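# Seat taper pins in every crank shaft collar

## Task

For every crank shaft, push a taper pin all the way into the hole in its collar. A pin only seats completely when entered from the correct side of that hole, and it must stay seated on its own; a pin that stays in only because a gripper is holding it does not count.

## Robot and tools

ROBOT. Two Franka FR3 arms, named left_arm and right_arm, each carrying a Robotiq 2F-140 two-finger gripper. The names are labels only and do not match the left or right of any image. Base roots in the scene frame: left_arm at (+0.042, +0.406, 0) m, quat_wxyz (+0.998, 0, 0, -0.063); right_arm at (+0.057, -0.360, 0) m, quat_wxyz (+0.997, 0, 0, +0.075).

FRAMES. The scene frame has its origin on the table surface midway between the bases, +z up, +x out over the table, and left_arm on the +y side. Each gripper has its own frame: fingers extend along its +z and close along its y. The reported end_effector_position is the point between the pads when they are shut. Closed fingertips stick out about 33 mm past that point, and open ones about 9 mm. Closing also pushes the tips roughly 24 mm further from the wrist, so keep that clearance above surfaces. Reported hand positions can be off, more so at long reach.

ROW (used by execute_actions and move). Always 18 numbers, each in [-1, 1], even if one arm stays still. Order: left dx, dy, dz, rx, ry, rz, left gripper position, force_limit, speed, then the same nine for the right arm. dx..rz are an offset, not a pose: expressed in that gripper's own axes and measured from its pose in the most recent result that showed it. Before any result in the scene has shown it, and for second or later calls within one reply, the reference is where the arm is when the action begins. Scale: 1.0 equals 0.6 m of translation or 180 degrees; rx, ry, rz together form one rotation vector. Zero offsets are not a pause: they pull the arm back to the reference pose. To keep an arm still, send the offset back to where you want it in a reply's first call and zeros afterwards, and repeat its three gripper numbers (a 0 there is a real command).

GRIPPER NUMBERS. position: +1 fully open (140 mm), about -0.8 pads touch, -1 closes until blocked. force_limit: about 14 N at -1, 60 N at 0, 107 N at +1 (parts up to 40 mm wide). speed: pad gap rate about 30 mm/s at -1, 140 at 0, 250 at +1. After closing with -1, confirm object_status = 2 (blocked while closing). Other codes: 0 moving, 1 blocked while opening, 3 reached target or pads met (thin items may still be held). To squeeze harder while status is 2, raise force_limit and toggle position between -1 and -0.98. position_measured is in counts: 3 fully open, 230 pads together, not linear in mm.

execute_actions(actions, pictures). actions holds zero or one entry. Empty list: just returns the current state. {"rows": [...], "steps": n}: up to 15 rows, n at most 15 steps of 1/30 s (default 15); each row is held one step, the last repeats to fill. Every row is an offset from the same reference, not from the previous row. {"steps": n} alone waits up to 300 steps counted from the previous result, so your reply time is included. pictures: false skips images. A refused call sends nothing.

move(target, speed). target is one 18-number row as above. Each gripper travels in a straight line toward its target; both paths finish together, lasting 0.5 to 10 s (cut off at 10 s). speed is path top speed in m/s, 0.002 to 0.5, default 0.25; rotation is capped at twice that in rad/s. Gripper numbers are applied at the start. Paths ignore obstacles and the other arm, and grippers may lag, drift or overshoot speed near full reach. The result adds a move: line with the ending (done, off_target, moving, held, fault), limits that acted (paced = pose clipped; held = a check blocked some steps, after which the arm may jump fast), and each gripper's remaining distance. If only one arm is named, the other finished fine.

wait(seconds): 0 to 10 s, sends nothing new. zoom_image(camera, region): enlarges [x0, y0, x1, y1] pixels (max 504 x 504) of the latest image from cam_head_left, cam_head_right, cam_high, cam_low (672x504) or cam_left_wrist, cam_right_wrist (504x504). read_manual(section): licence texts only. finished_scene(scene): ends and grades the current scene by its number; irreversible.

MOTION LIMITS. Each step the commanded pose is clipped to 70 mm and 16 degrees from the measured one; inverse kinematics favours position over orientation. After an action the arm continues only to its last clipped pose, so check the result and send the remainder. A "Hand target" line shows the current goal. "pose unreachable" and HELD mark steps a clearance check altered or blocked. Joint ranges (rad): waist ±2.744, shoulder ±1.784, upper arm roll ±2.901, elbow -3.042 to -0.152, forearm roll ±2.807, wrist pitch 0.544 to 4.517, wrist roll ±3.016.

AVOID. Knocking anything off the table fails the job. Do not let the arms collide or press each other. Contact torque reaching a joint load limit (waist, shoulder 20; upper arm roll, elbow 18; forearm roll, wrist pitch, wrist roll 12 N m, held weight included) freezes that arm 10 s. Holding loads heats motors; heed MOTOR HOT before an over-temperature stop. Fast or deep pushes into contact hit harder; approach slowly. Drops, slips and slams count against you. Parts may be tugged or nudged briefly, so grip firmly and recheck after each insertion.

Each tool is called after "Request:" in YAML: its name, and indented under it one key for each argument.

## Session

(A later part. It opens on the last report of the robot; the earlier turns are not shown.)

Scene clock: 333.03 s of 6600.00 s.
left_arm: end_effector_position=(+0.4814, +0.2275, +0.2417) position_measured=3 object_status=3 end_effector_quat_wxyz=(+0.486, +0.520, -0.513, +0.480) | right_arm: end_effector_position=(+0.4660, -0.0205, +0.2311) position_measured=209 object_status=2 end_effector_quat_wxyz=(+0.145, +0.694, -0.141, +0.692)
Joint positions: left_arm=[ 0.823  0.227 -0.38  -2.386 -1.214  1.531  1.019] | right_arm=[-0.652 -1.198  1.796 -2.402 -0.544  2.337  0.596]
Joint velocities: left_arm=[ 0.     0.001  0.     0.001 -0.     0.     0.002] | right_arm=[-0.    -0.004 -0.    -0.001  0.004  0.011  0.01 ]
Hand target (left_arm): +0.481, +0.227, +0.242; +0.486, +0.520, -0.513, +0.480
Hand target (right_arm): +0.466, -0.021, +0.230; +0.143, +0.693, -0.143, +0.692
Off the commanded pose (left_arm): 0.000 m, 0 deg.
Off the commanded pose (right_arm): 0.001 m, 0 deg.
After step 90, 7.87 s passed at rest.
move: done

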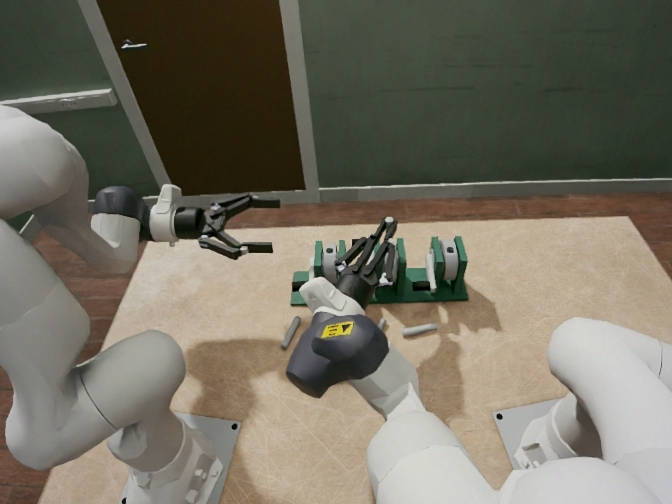

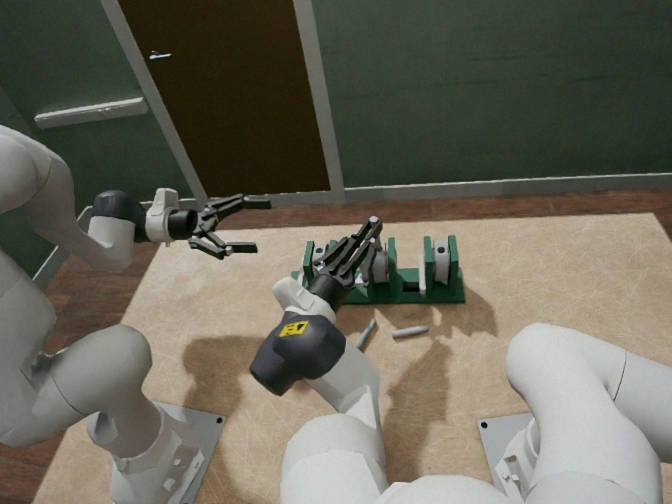

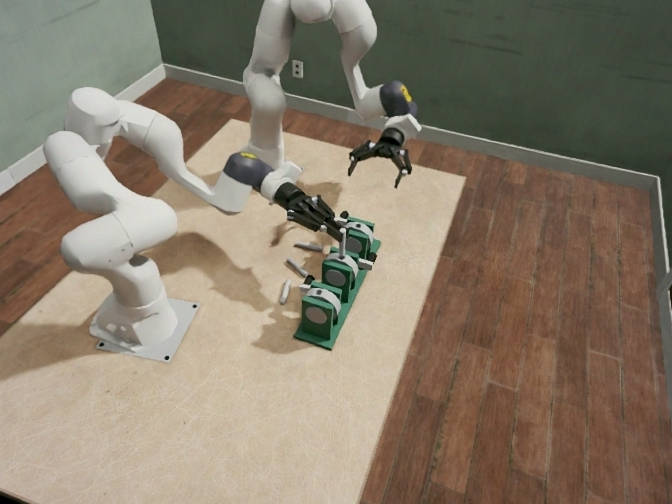

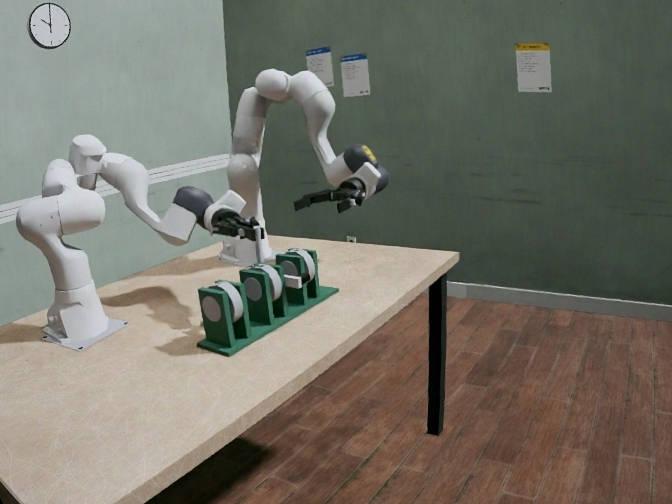

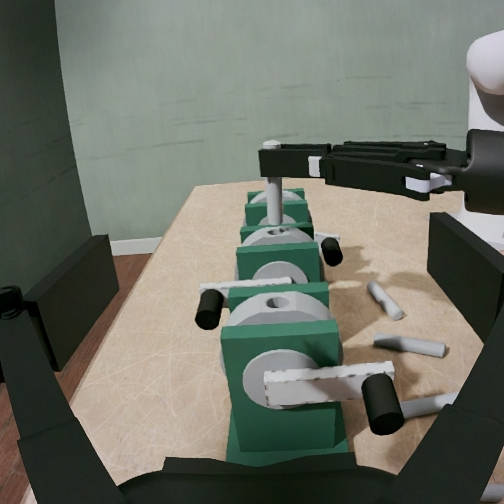

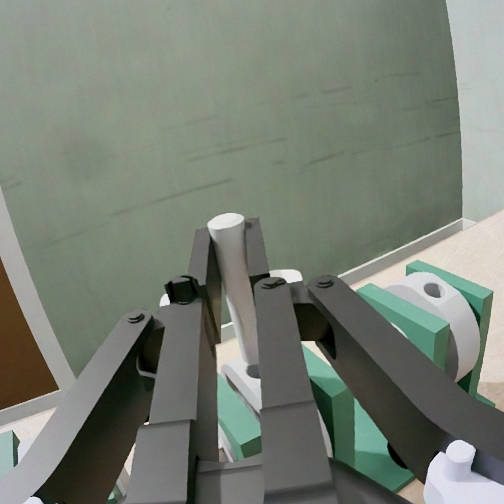

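Request:
move:
  target: [0,0,0,0,0,0,1,-1,0,-0.03,0.0005,0,0,0,0.001,-1,0,-0.5]
  speed: 0.008

Request:
zoom_image:
  camera: "cam_left_wrist"
  region: [240,180,310,250]

Request:
zoom_image:
  camera: "cam_right_wrist"
  region: [200,290,300,390]

Scene clock: 341.50 s of 6600.00 s.
left_arm: end_effector_position=(+0.4814, +0.2275, +0.2417) position_measured=3 object_status=3 end_effector_quat_wxyz=(+0.486, +0.520, -0.513, +0.480) | right_arm: end_effector_position=(+0.4661, -0.0224, +0.2142) position_measured=209 object_status=2 end_effector_quat_wxyz=(+0.146, +0.693, -0.141, +0.692)
Joint positions: left_arm=[ 0.823  0.227 -0.38  -2.386 -1.214  1.531  1.019] | right_arm=[-0.67  -1.22   1.834 -2.395 -0.524  2.342  0.614]
Joint velocities: left_arm=[-0.    -0.001 -0.     0.001 -0.    -0.    -0.   ] | right_arm=[ 0.    -0.001  0.003  0.001  0.002 -0.     0.004]
Hand target (left_arm): +0.481, +0.227, +0.242; +0.486, +0.520, -0.513, +0.480
Hand target (right_arm): +0.466, -0.021, +0.213; +0.144, +0.694, -0.142, +0.692
Off the commanded pose (left_arm): 0.000 m, 0 deg.
Off the commanded pose (right_arm): 0.002 m, 0 deg.
After step 90, 3.03 s passed at rest.
move: done

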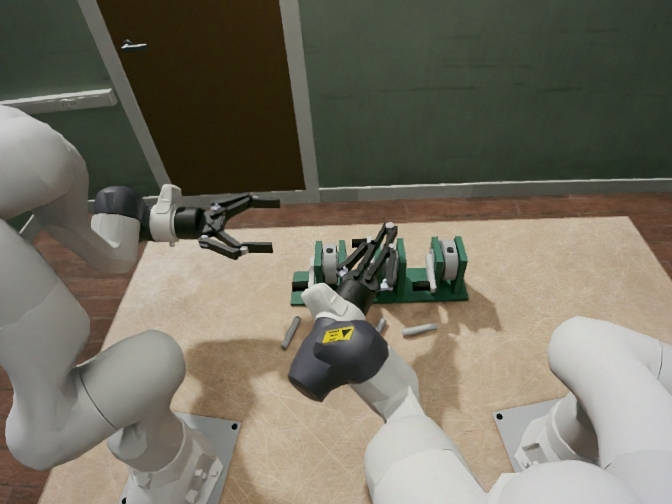

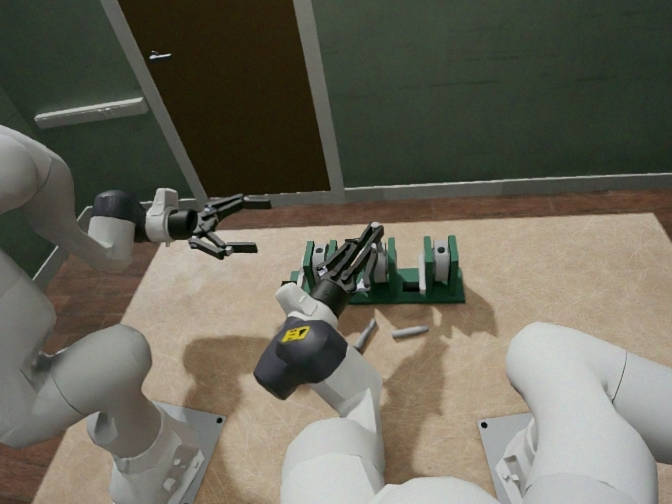

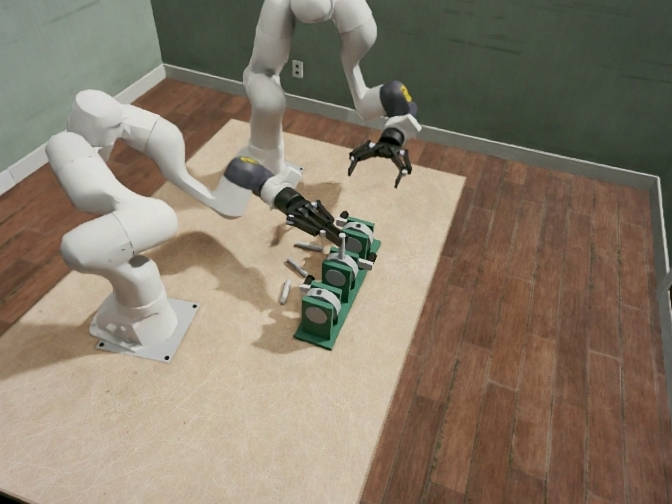

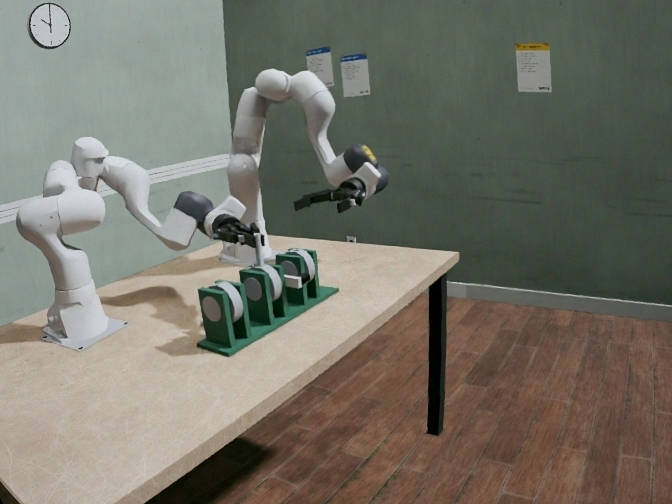

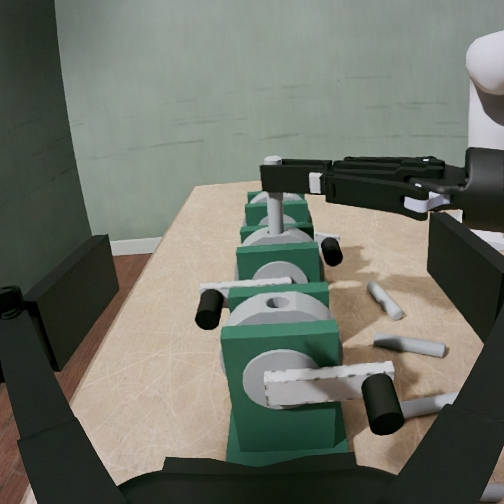

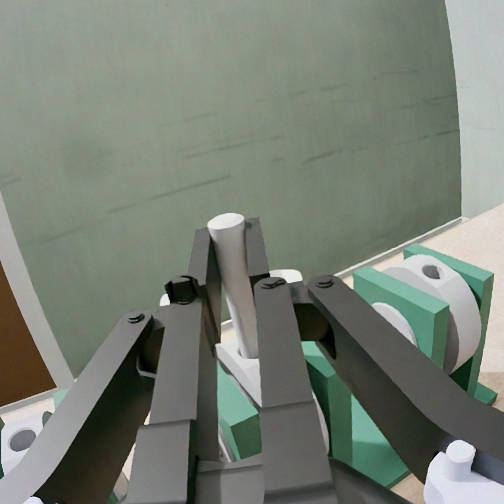

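Region (240, 180, 310, 250) of cam_left_wrist's 504x504 image, scaled by 7.200, with more detail than that image has.

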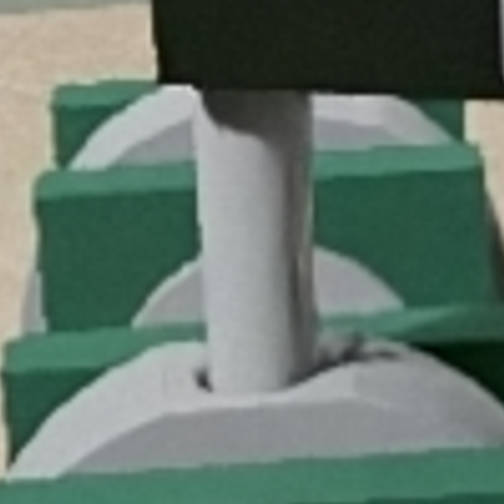

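Region (200, 290, 300, 390) of cam_right_wrist's 504x504 image, scaled by 5.040, with more detail than that image has.

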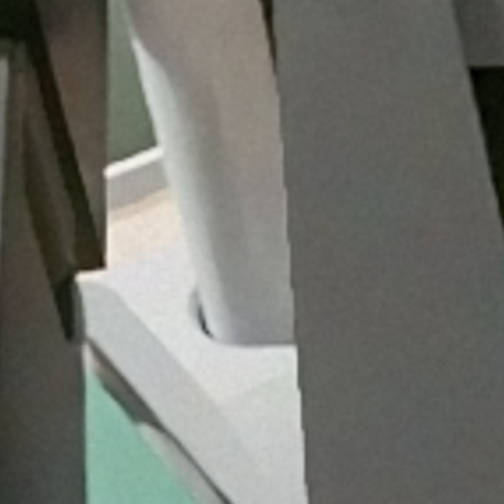

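Request:
move:
  target: [0,0,0,0,0,0,1,-1,0,-0.044,-0.0035,0,0,0,0.002,-1,0,-0.5]
  speed: 0.008

Scene clock: 347.53 s of 6600.00 s.
left_arm: end_effector_position=(+0.4814, +0.2275, +0.2417) position_measured=3 object_status=3 end_effector_quat_wxyz=(+0.486, +0.520, -0.513, +0.480) | right_arm: end_effector_position=(+0.4675, -0.0228, +0.1925) position_measured=209 object_status=2 end_effector_quat_wxyz=(+0.148, +0.690, -0.143, +0.694)
Joint positions: left_arm=[ 0.823  0.227 -0.38  -2.386 -1.214  1.531  1.019] | right_arm=[-0.701 -1.253  1.886 -2.37  -0.499  2.34   0.643]
Joint velocities: left_arm=[-0.001  0.001 -0.     0.002  0.001 -0.    -0.001] | right_arm=[-0.002 -0.001  0.002  0.002  0.002 -0.003  0.004]
Hand target (left_arm): +0.481, +0.227, +0.242; +0.486, +0.520, -0.513, +0.480
Hand target (right_arm): +0.467, -0.021, +0.187; +0.144, +0.693, -0.143, +0.692
Off the commanded pose (left_arm): 0.000 m, 0 deg.
Off the commanded pose (right_arm): 0.005 m, 1 deg.
move: off_target (right_arm)

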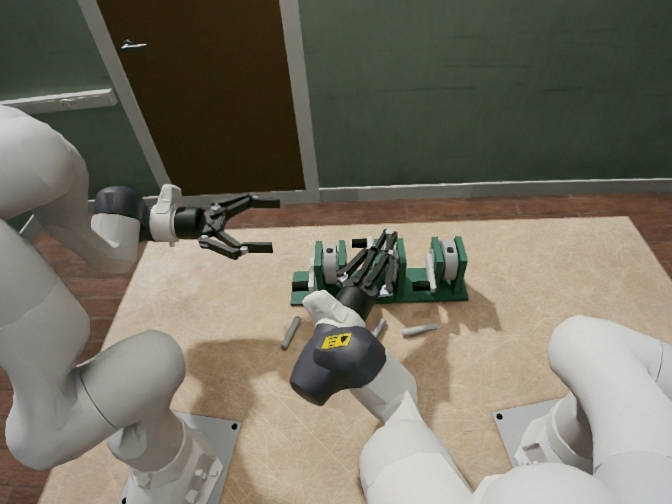

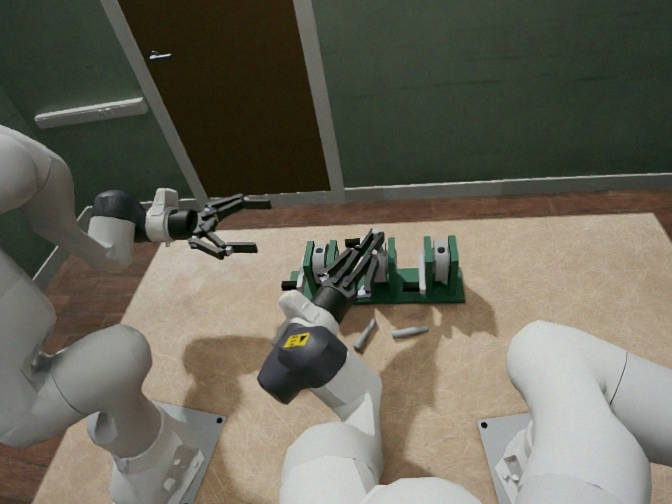

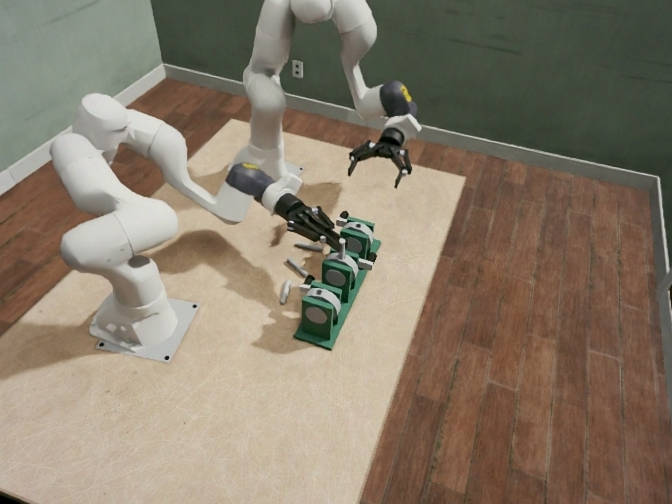

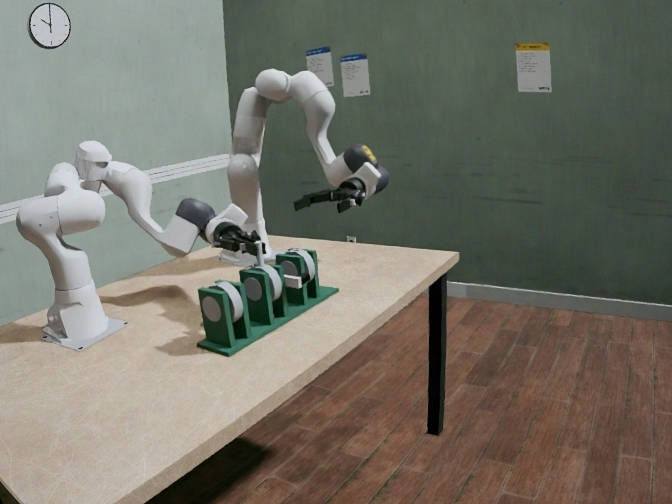

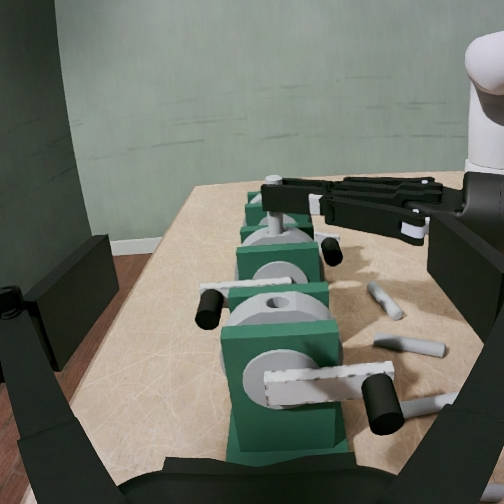

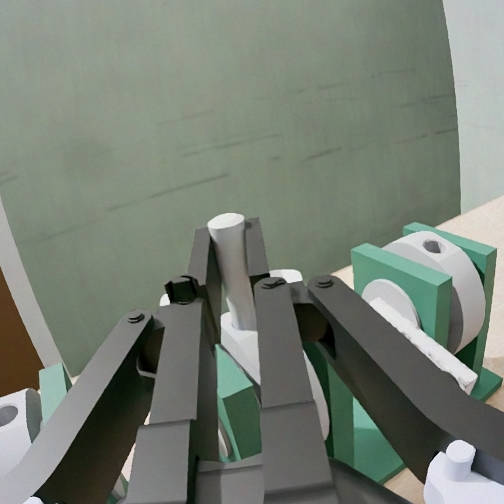

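Binding slightly; release here.

Request:
move:
  target: [0,0,0,0,0,0,1,-1,0,0,0,0,0,0,0,-0.55,0,-0.8]
  speed: 0.01

Request:
zoom_image:
  camera: "cam_left_wrist"
  region: [240,180,310,250]

Scene clock: 350.93 s of 6600.00 s.
left_arm: end_effector_position=(+0.4814, +0.2275, +0.2417) position_measured=3 object_status=3 end_effector_quat_wxyz=(+0.486, +0.520, -0.513, +0.480) | right_arm: end_effector_position=(+0.4675, -0.0229, +0.1926) position_measured=199 object_status=3 end_effector_quat_wxyz=(+0.148, +0.690, -0.143, +0.694)
Joint positions: left_arm=[ 0.823  0.227 -0.38  -2.386 -1.214  1.531  1.019] | right_arm=[-0.702 -1.253  1.886 -2.37  -0.499  2.339  0.644]
Joint velocities: left_arm=[ 0.    -0.001  0.001 -0.001  0.     0.    -0.001] | right_arm=[ 0.001  0.001  0.002  0.    -0.002  0.001 -0.001]
Hand target (left_arm): +0.481, +0.227, +0.242; +0.486, +0.520, -0.513, +0.480
Hand target (right_arm): +0.468, -0.023, +0.193; +0.148, +0.690, -0.143, +0.694
Off the commanded pose (left_arm): 0.000 m, 0 deg.
Off the commanded pose (right_arm): 0.000 m, 0 deg.
move: done

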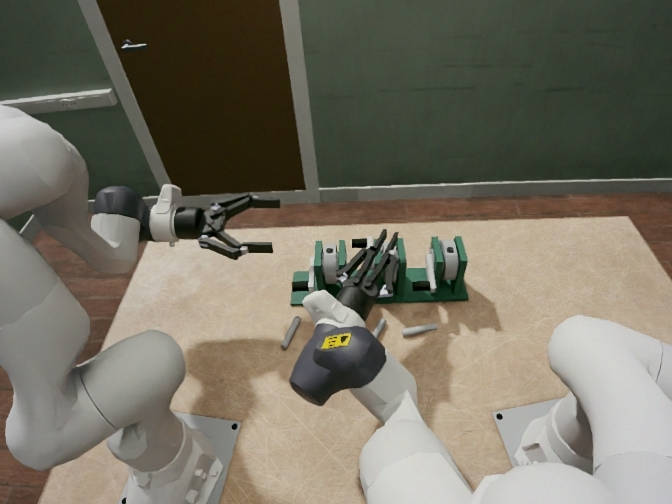

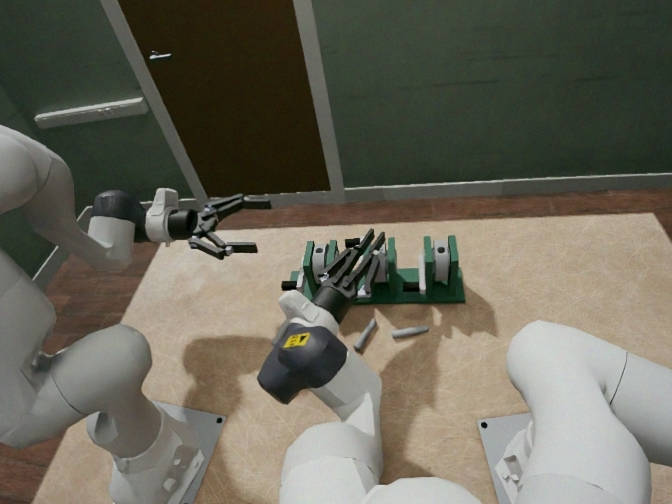

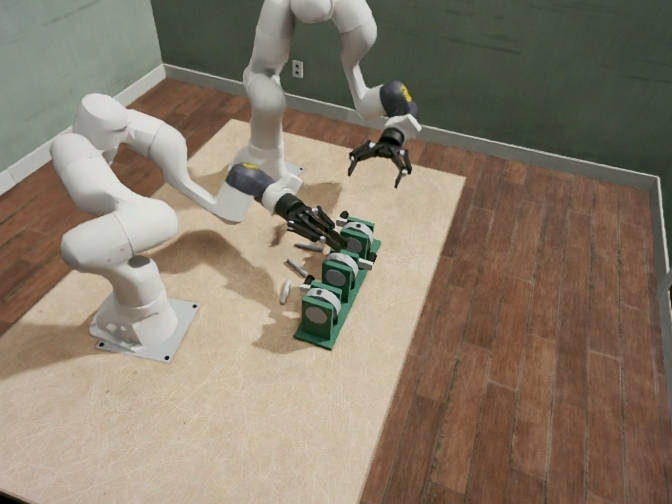

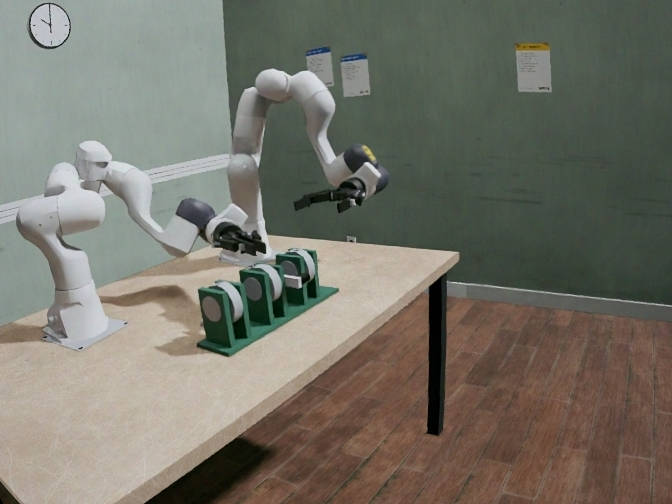

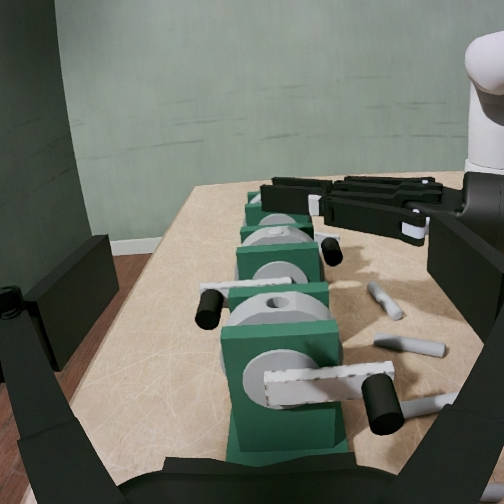

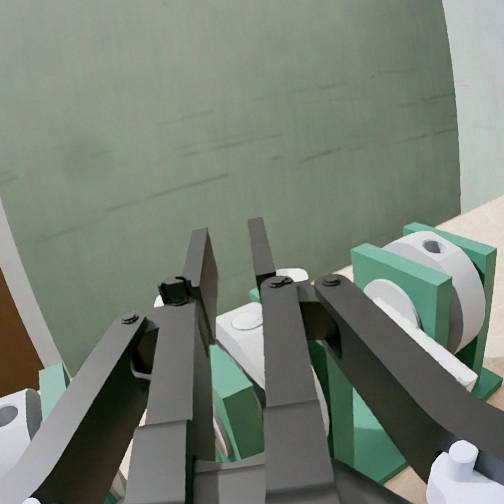

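Region (240, 180, 310, 250) of cam_left_wrist's 504x504 image, scaled by 7.200, with more detail than that image has.

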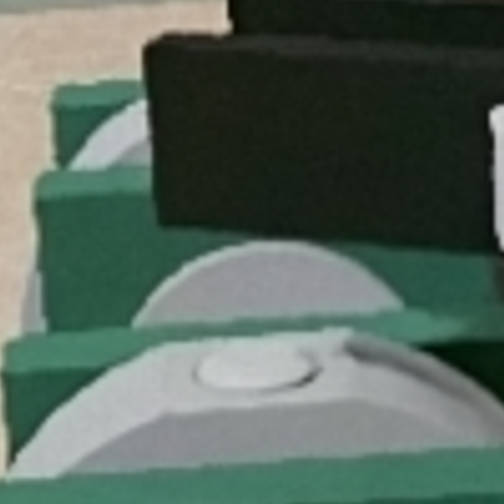

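Request:
move:
  target: [0,0,0,0,0,0,1,-1,0,0.095,0.142,0.012,0,-0.5,0,-0.3,0,0]
  speed: 0.3

Scene clock: 367.00 s of 6600.00 s.
left_arm: end_effector_position=(+0.4814, +0.2275, +0.2417) position_measured=3 object_status=3 end_effector_quat_wxyz=(+0.486, +0.520, -0.513, +0.480) | right_arm: end_effector_position=(+0.4468, -0.1090, +0.2626) position_measured=167 object_status=3 end_effector_quat_wxyz=(-0.008, +0.975, -0.222, +0.017)
Joint positions: left_arm=[ 0.823  0.227 -0.38  -2.386 -1.214  1.531  1.019] | right_arm=[ 0.287 -0.319  0.13  -2.306  0.032  2.025 -0.575]
Joint velocities: left_arm=[-0.002 -0.    -0.     0.     0.001  0.     0.001] | right_arm=[ 0.001  0.002 -0.     0.001 -0.001 -0.003 -0.028]
Hand target (left_arm): +0.481, +0.227, +0.242; +0.486, +0.520, -0.513, +0.480
Hand target (right_arm): +0.446, -0.109, +0.263; -0.009, +0.976, -0.216, +0.015
Off the commanded pose (left_arm): 0.000 m, 0 deg.
Off the commanded pose (right_arm): 0.016 m, 3 deg.
After step 90, 9.47 s passed at rest.
move: off_target (right_arm)

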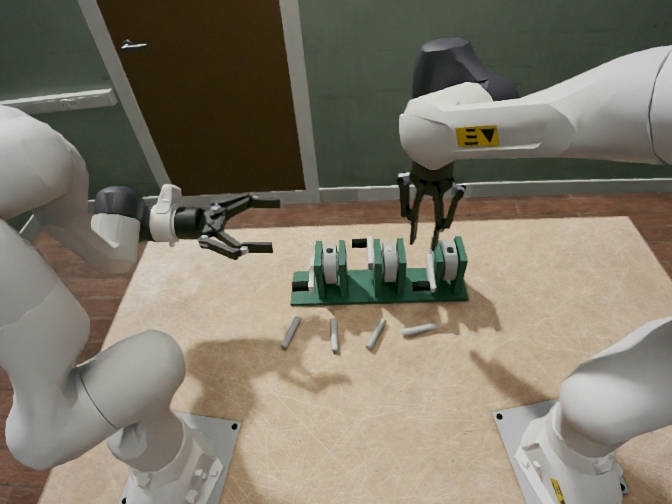

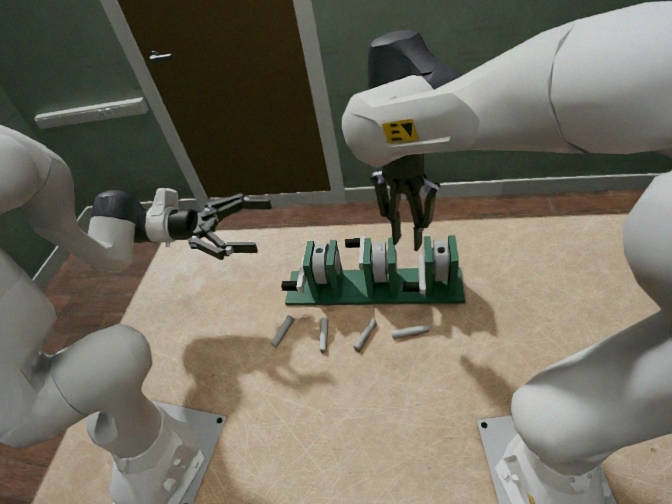

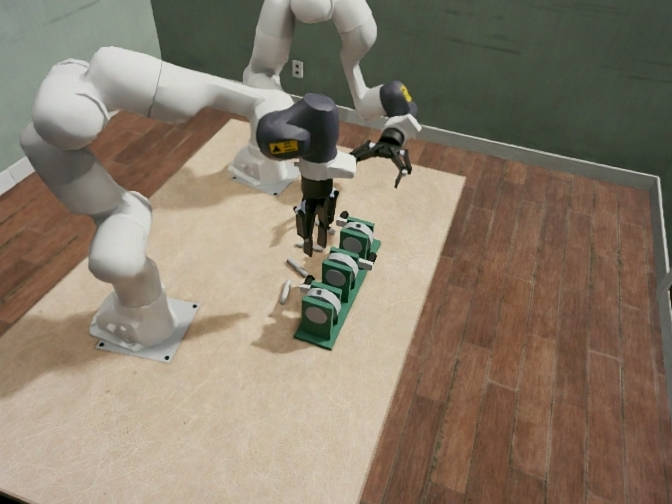

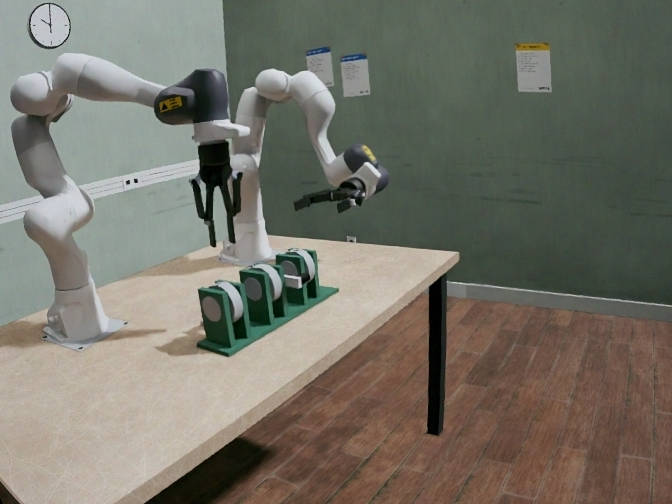

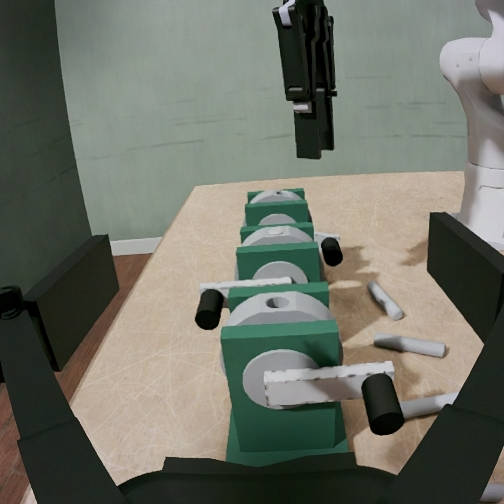

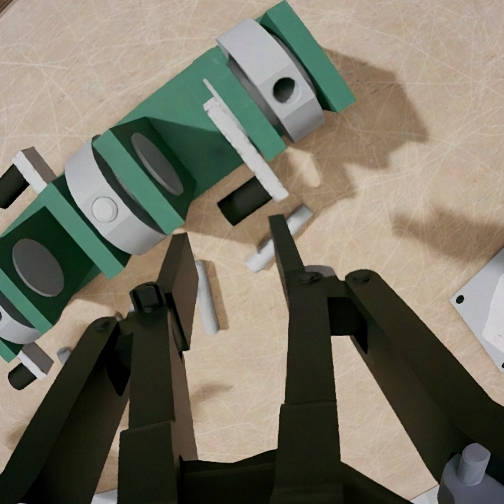

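Request:
move:
  target: [0,0,0,0,0,0,1,-1,0,-0.0225,0.001,0.104,0.0047,-0.0134,-0.637,-0.3,0,0]
  speed: 0.35

Scene clock: 378.97 s of 6600.00 s.
left_arm: end_effector_position=(+0.4814, +0.2275, +0.2417) position_measured=3 object_status=3 end_effector_quat_wxyz=(+0.486, +0.520, -0.513, +0.480) | right_arm: end_effector_position=(+0.4348, -0.1034, +0.1982) position_measured=167 object_status=3 end_effector_quat_wxyz=(-0.005, +0.718, +0.696, +0.000)
Joint positions: left_arm=[ 0.823  0.227 -0.38  -2.386 -1.214  1.531  1.019] | right_arm=[ 0.876 -0.268 -0.42  -2.397 -0.117  2.147 -2.426]
Joint velocities: left_arm=[-0.    -0.    -0.    -0.     0.001 -0.001  0.001] | right_arm=[-0.     0.001  0.001  0.     0.     0.    -0.031]
Hand target (left_arm): +0.481, +0.227, +0.242; +0.486, +0.520, -0.513, +0.480
Hand target (right_arm): +0.435, -0.103, +0.199; -0.006, +0.714, +0.700, +0.000
Off the commanded pose (left_arm): 0.000 m, 0 deg.
Off the commanded pose (right_arm): 0.002 m, 1 deg.
After step 90, 5.03 s passed at rest.
move: done

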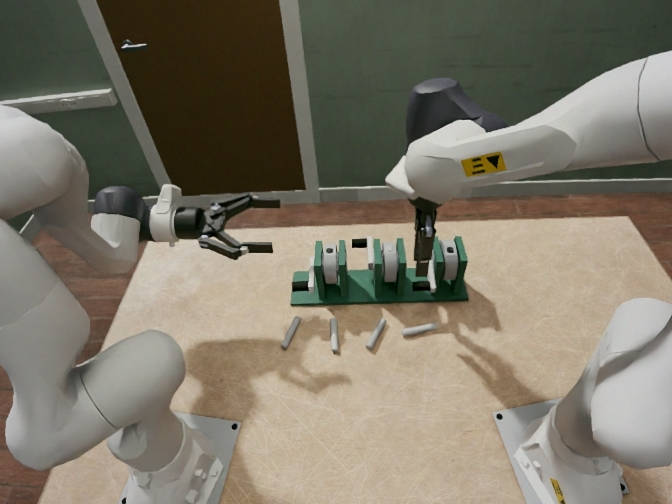

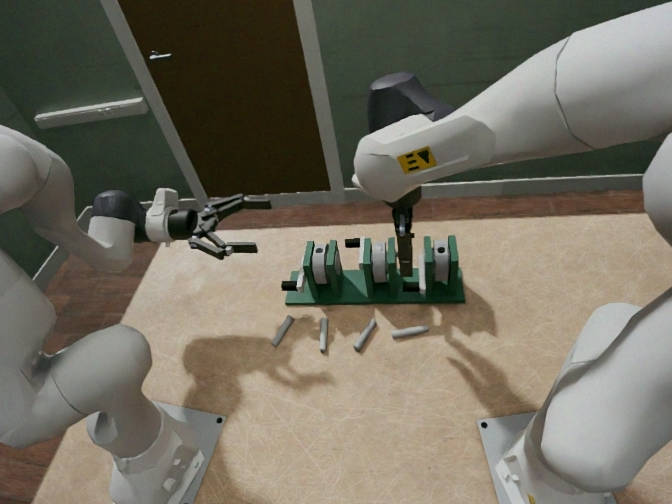

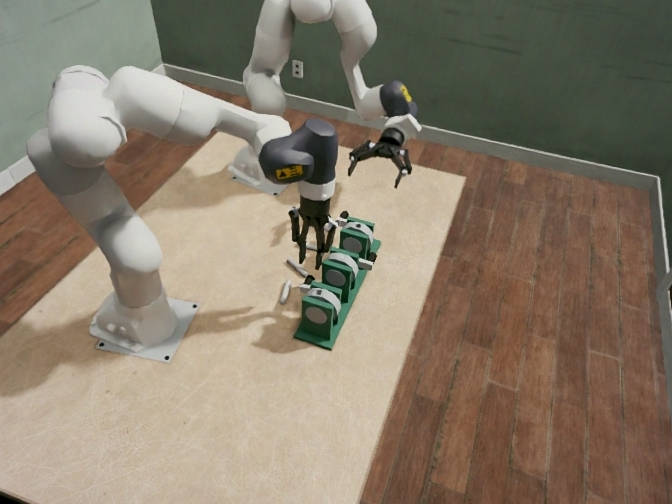

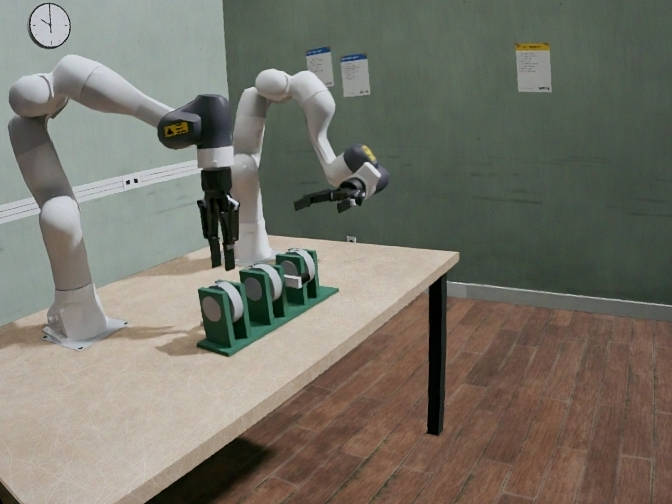

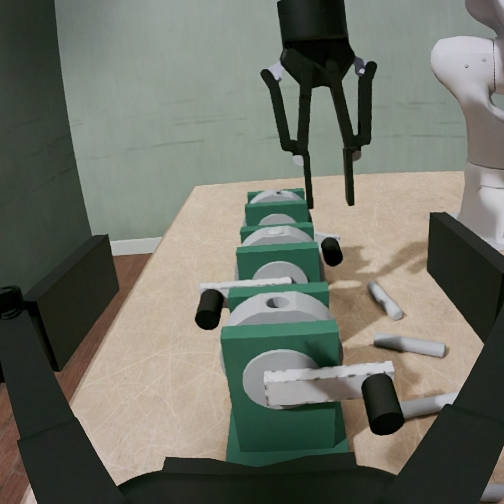

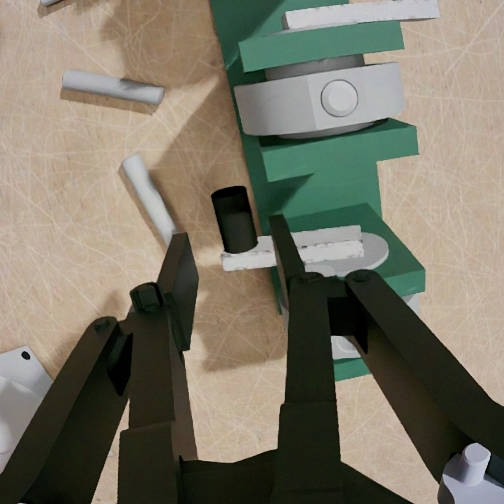

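Request:
move:
  target: [0,0,0,0,0,0,1,-1,0,0,0.005,0.097,0,0,0,-0.3,0,0]
  speed: 0.1

Scene clock: 384.73 s of 6600.00 s.
left_arm: end_effector_position=(+0.4814, +0.2275, +0.2417) position_measured=3 object_status=3 end_effector_quat_wxyz=(+0.486, +0.520, -0.513, +0.480) | right_arm: end_effector_position=(+0.4370, -0.1039, +0.1407) position_measured=167 object_status=3 end_effector_quat_wxyz=(-0.004, +0.719, +0.695, -0.001)
Joint positions: left_arm=[ 0.823  0.227 -0.38  -2.386 -1.214  1.531  1.019] | right_arm=[ 0.876 -0.172 -0.436 -2.468 -0.088  2.307 -2.451]
Joint velocities: left_arm=[-0.001 -0.001  0.001  0.001  0.    -0.     0.001] | right_arm=[-0.001  0.     0.001 -0.     0.001  0.011 -0.007]
Hand target (left_arm): +0.481, +0.227, +0.242; +0.486, +0.520, -0.513, +0.480
Hand target (right_arm): +0.437, -0.104, +0.140; -0.005, +0.718, +0.696, +0.000
Off the commanded pose (left_arm): 0.000 m, 0 deg.
Off the commanded pose (right_arm): 0.001 m, 0 deg.
After step 90, 1.60 s passed at rest.
move: done

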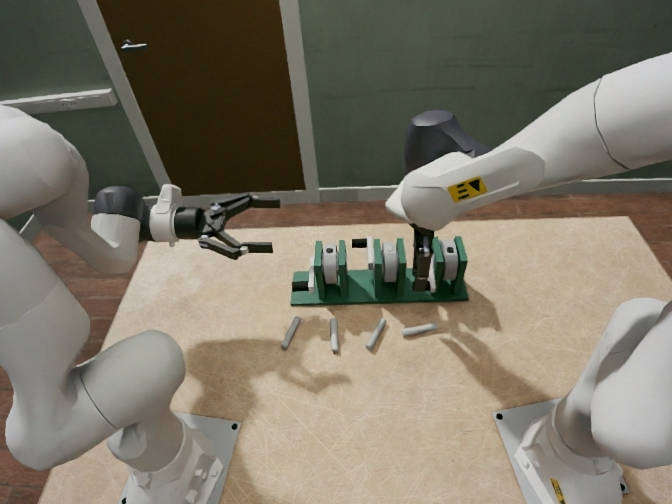

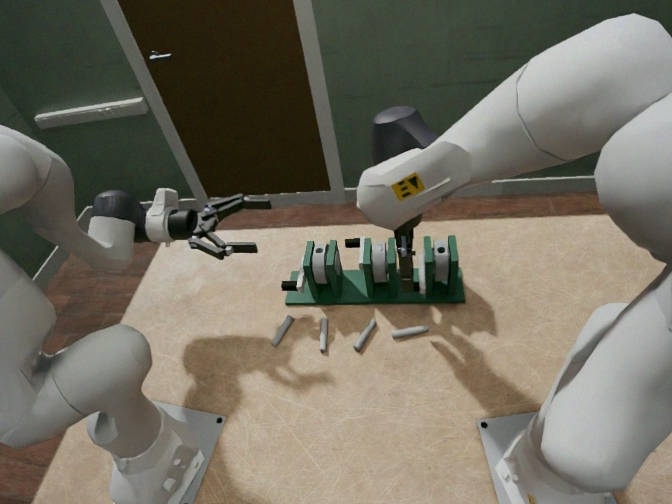

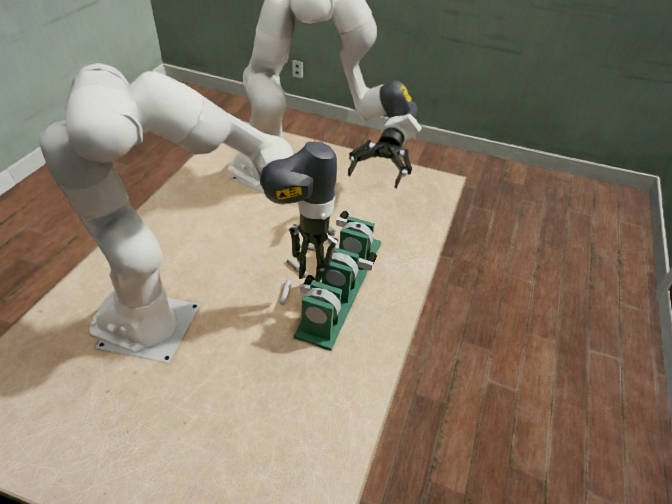

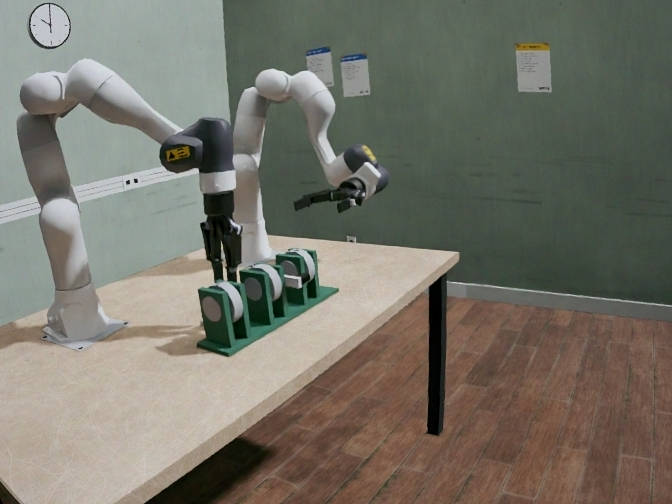

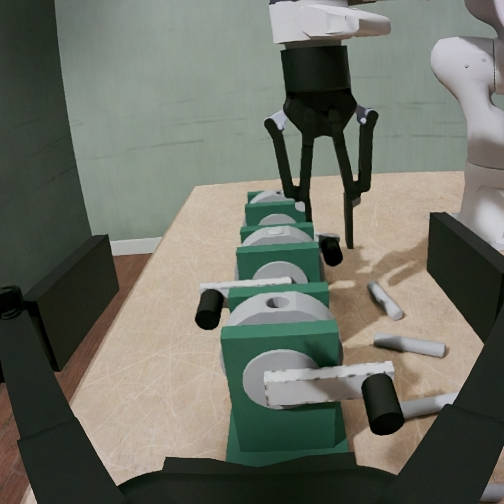

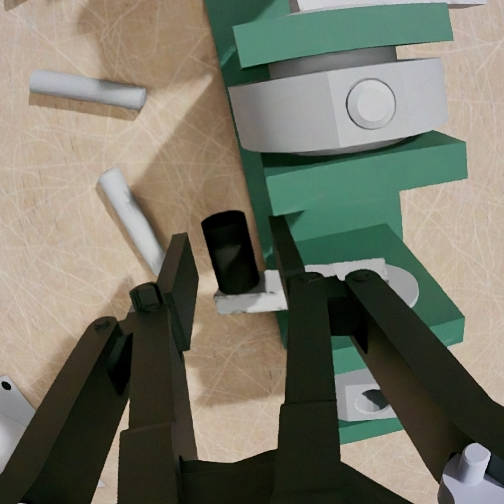

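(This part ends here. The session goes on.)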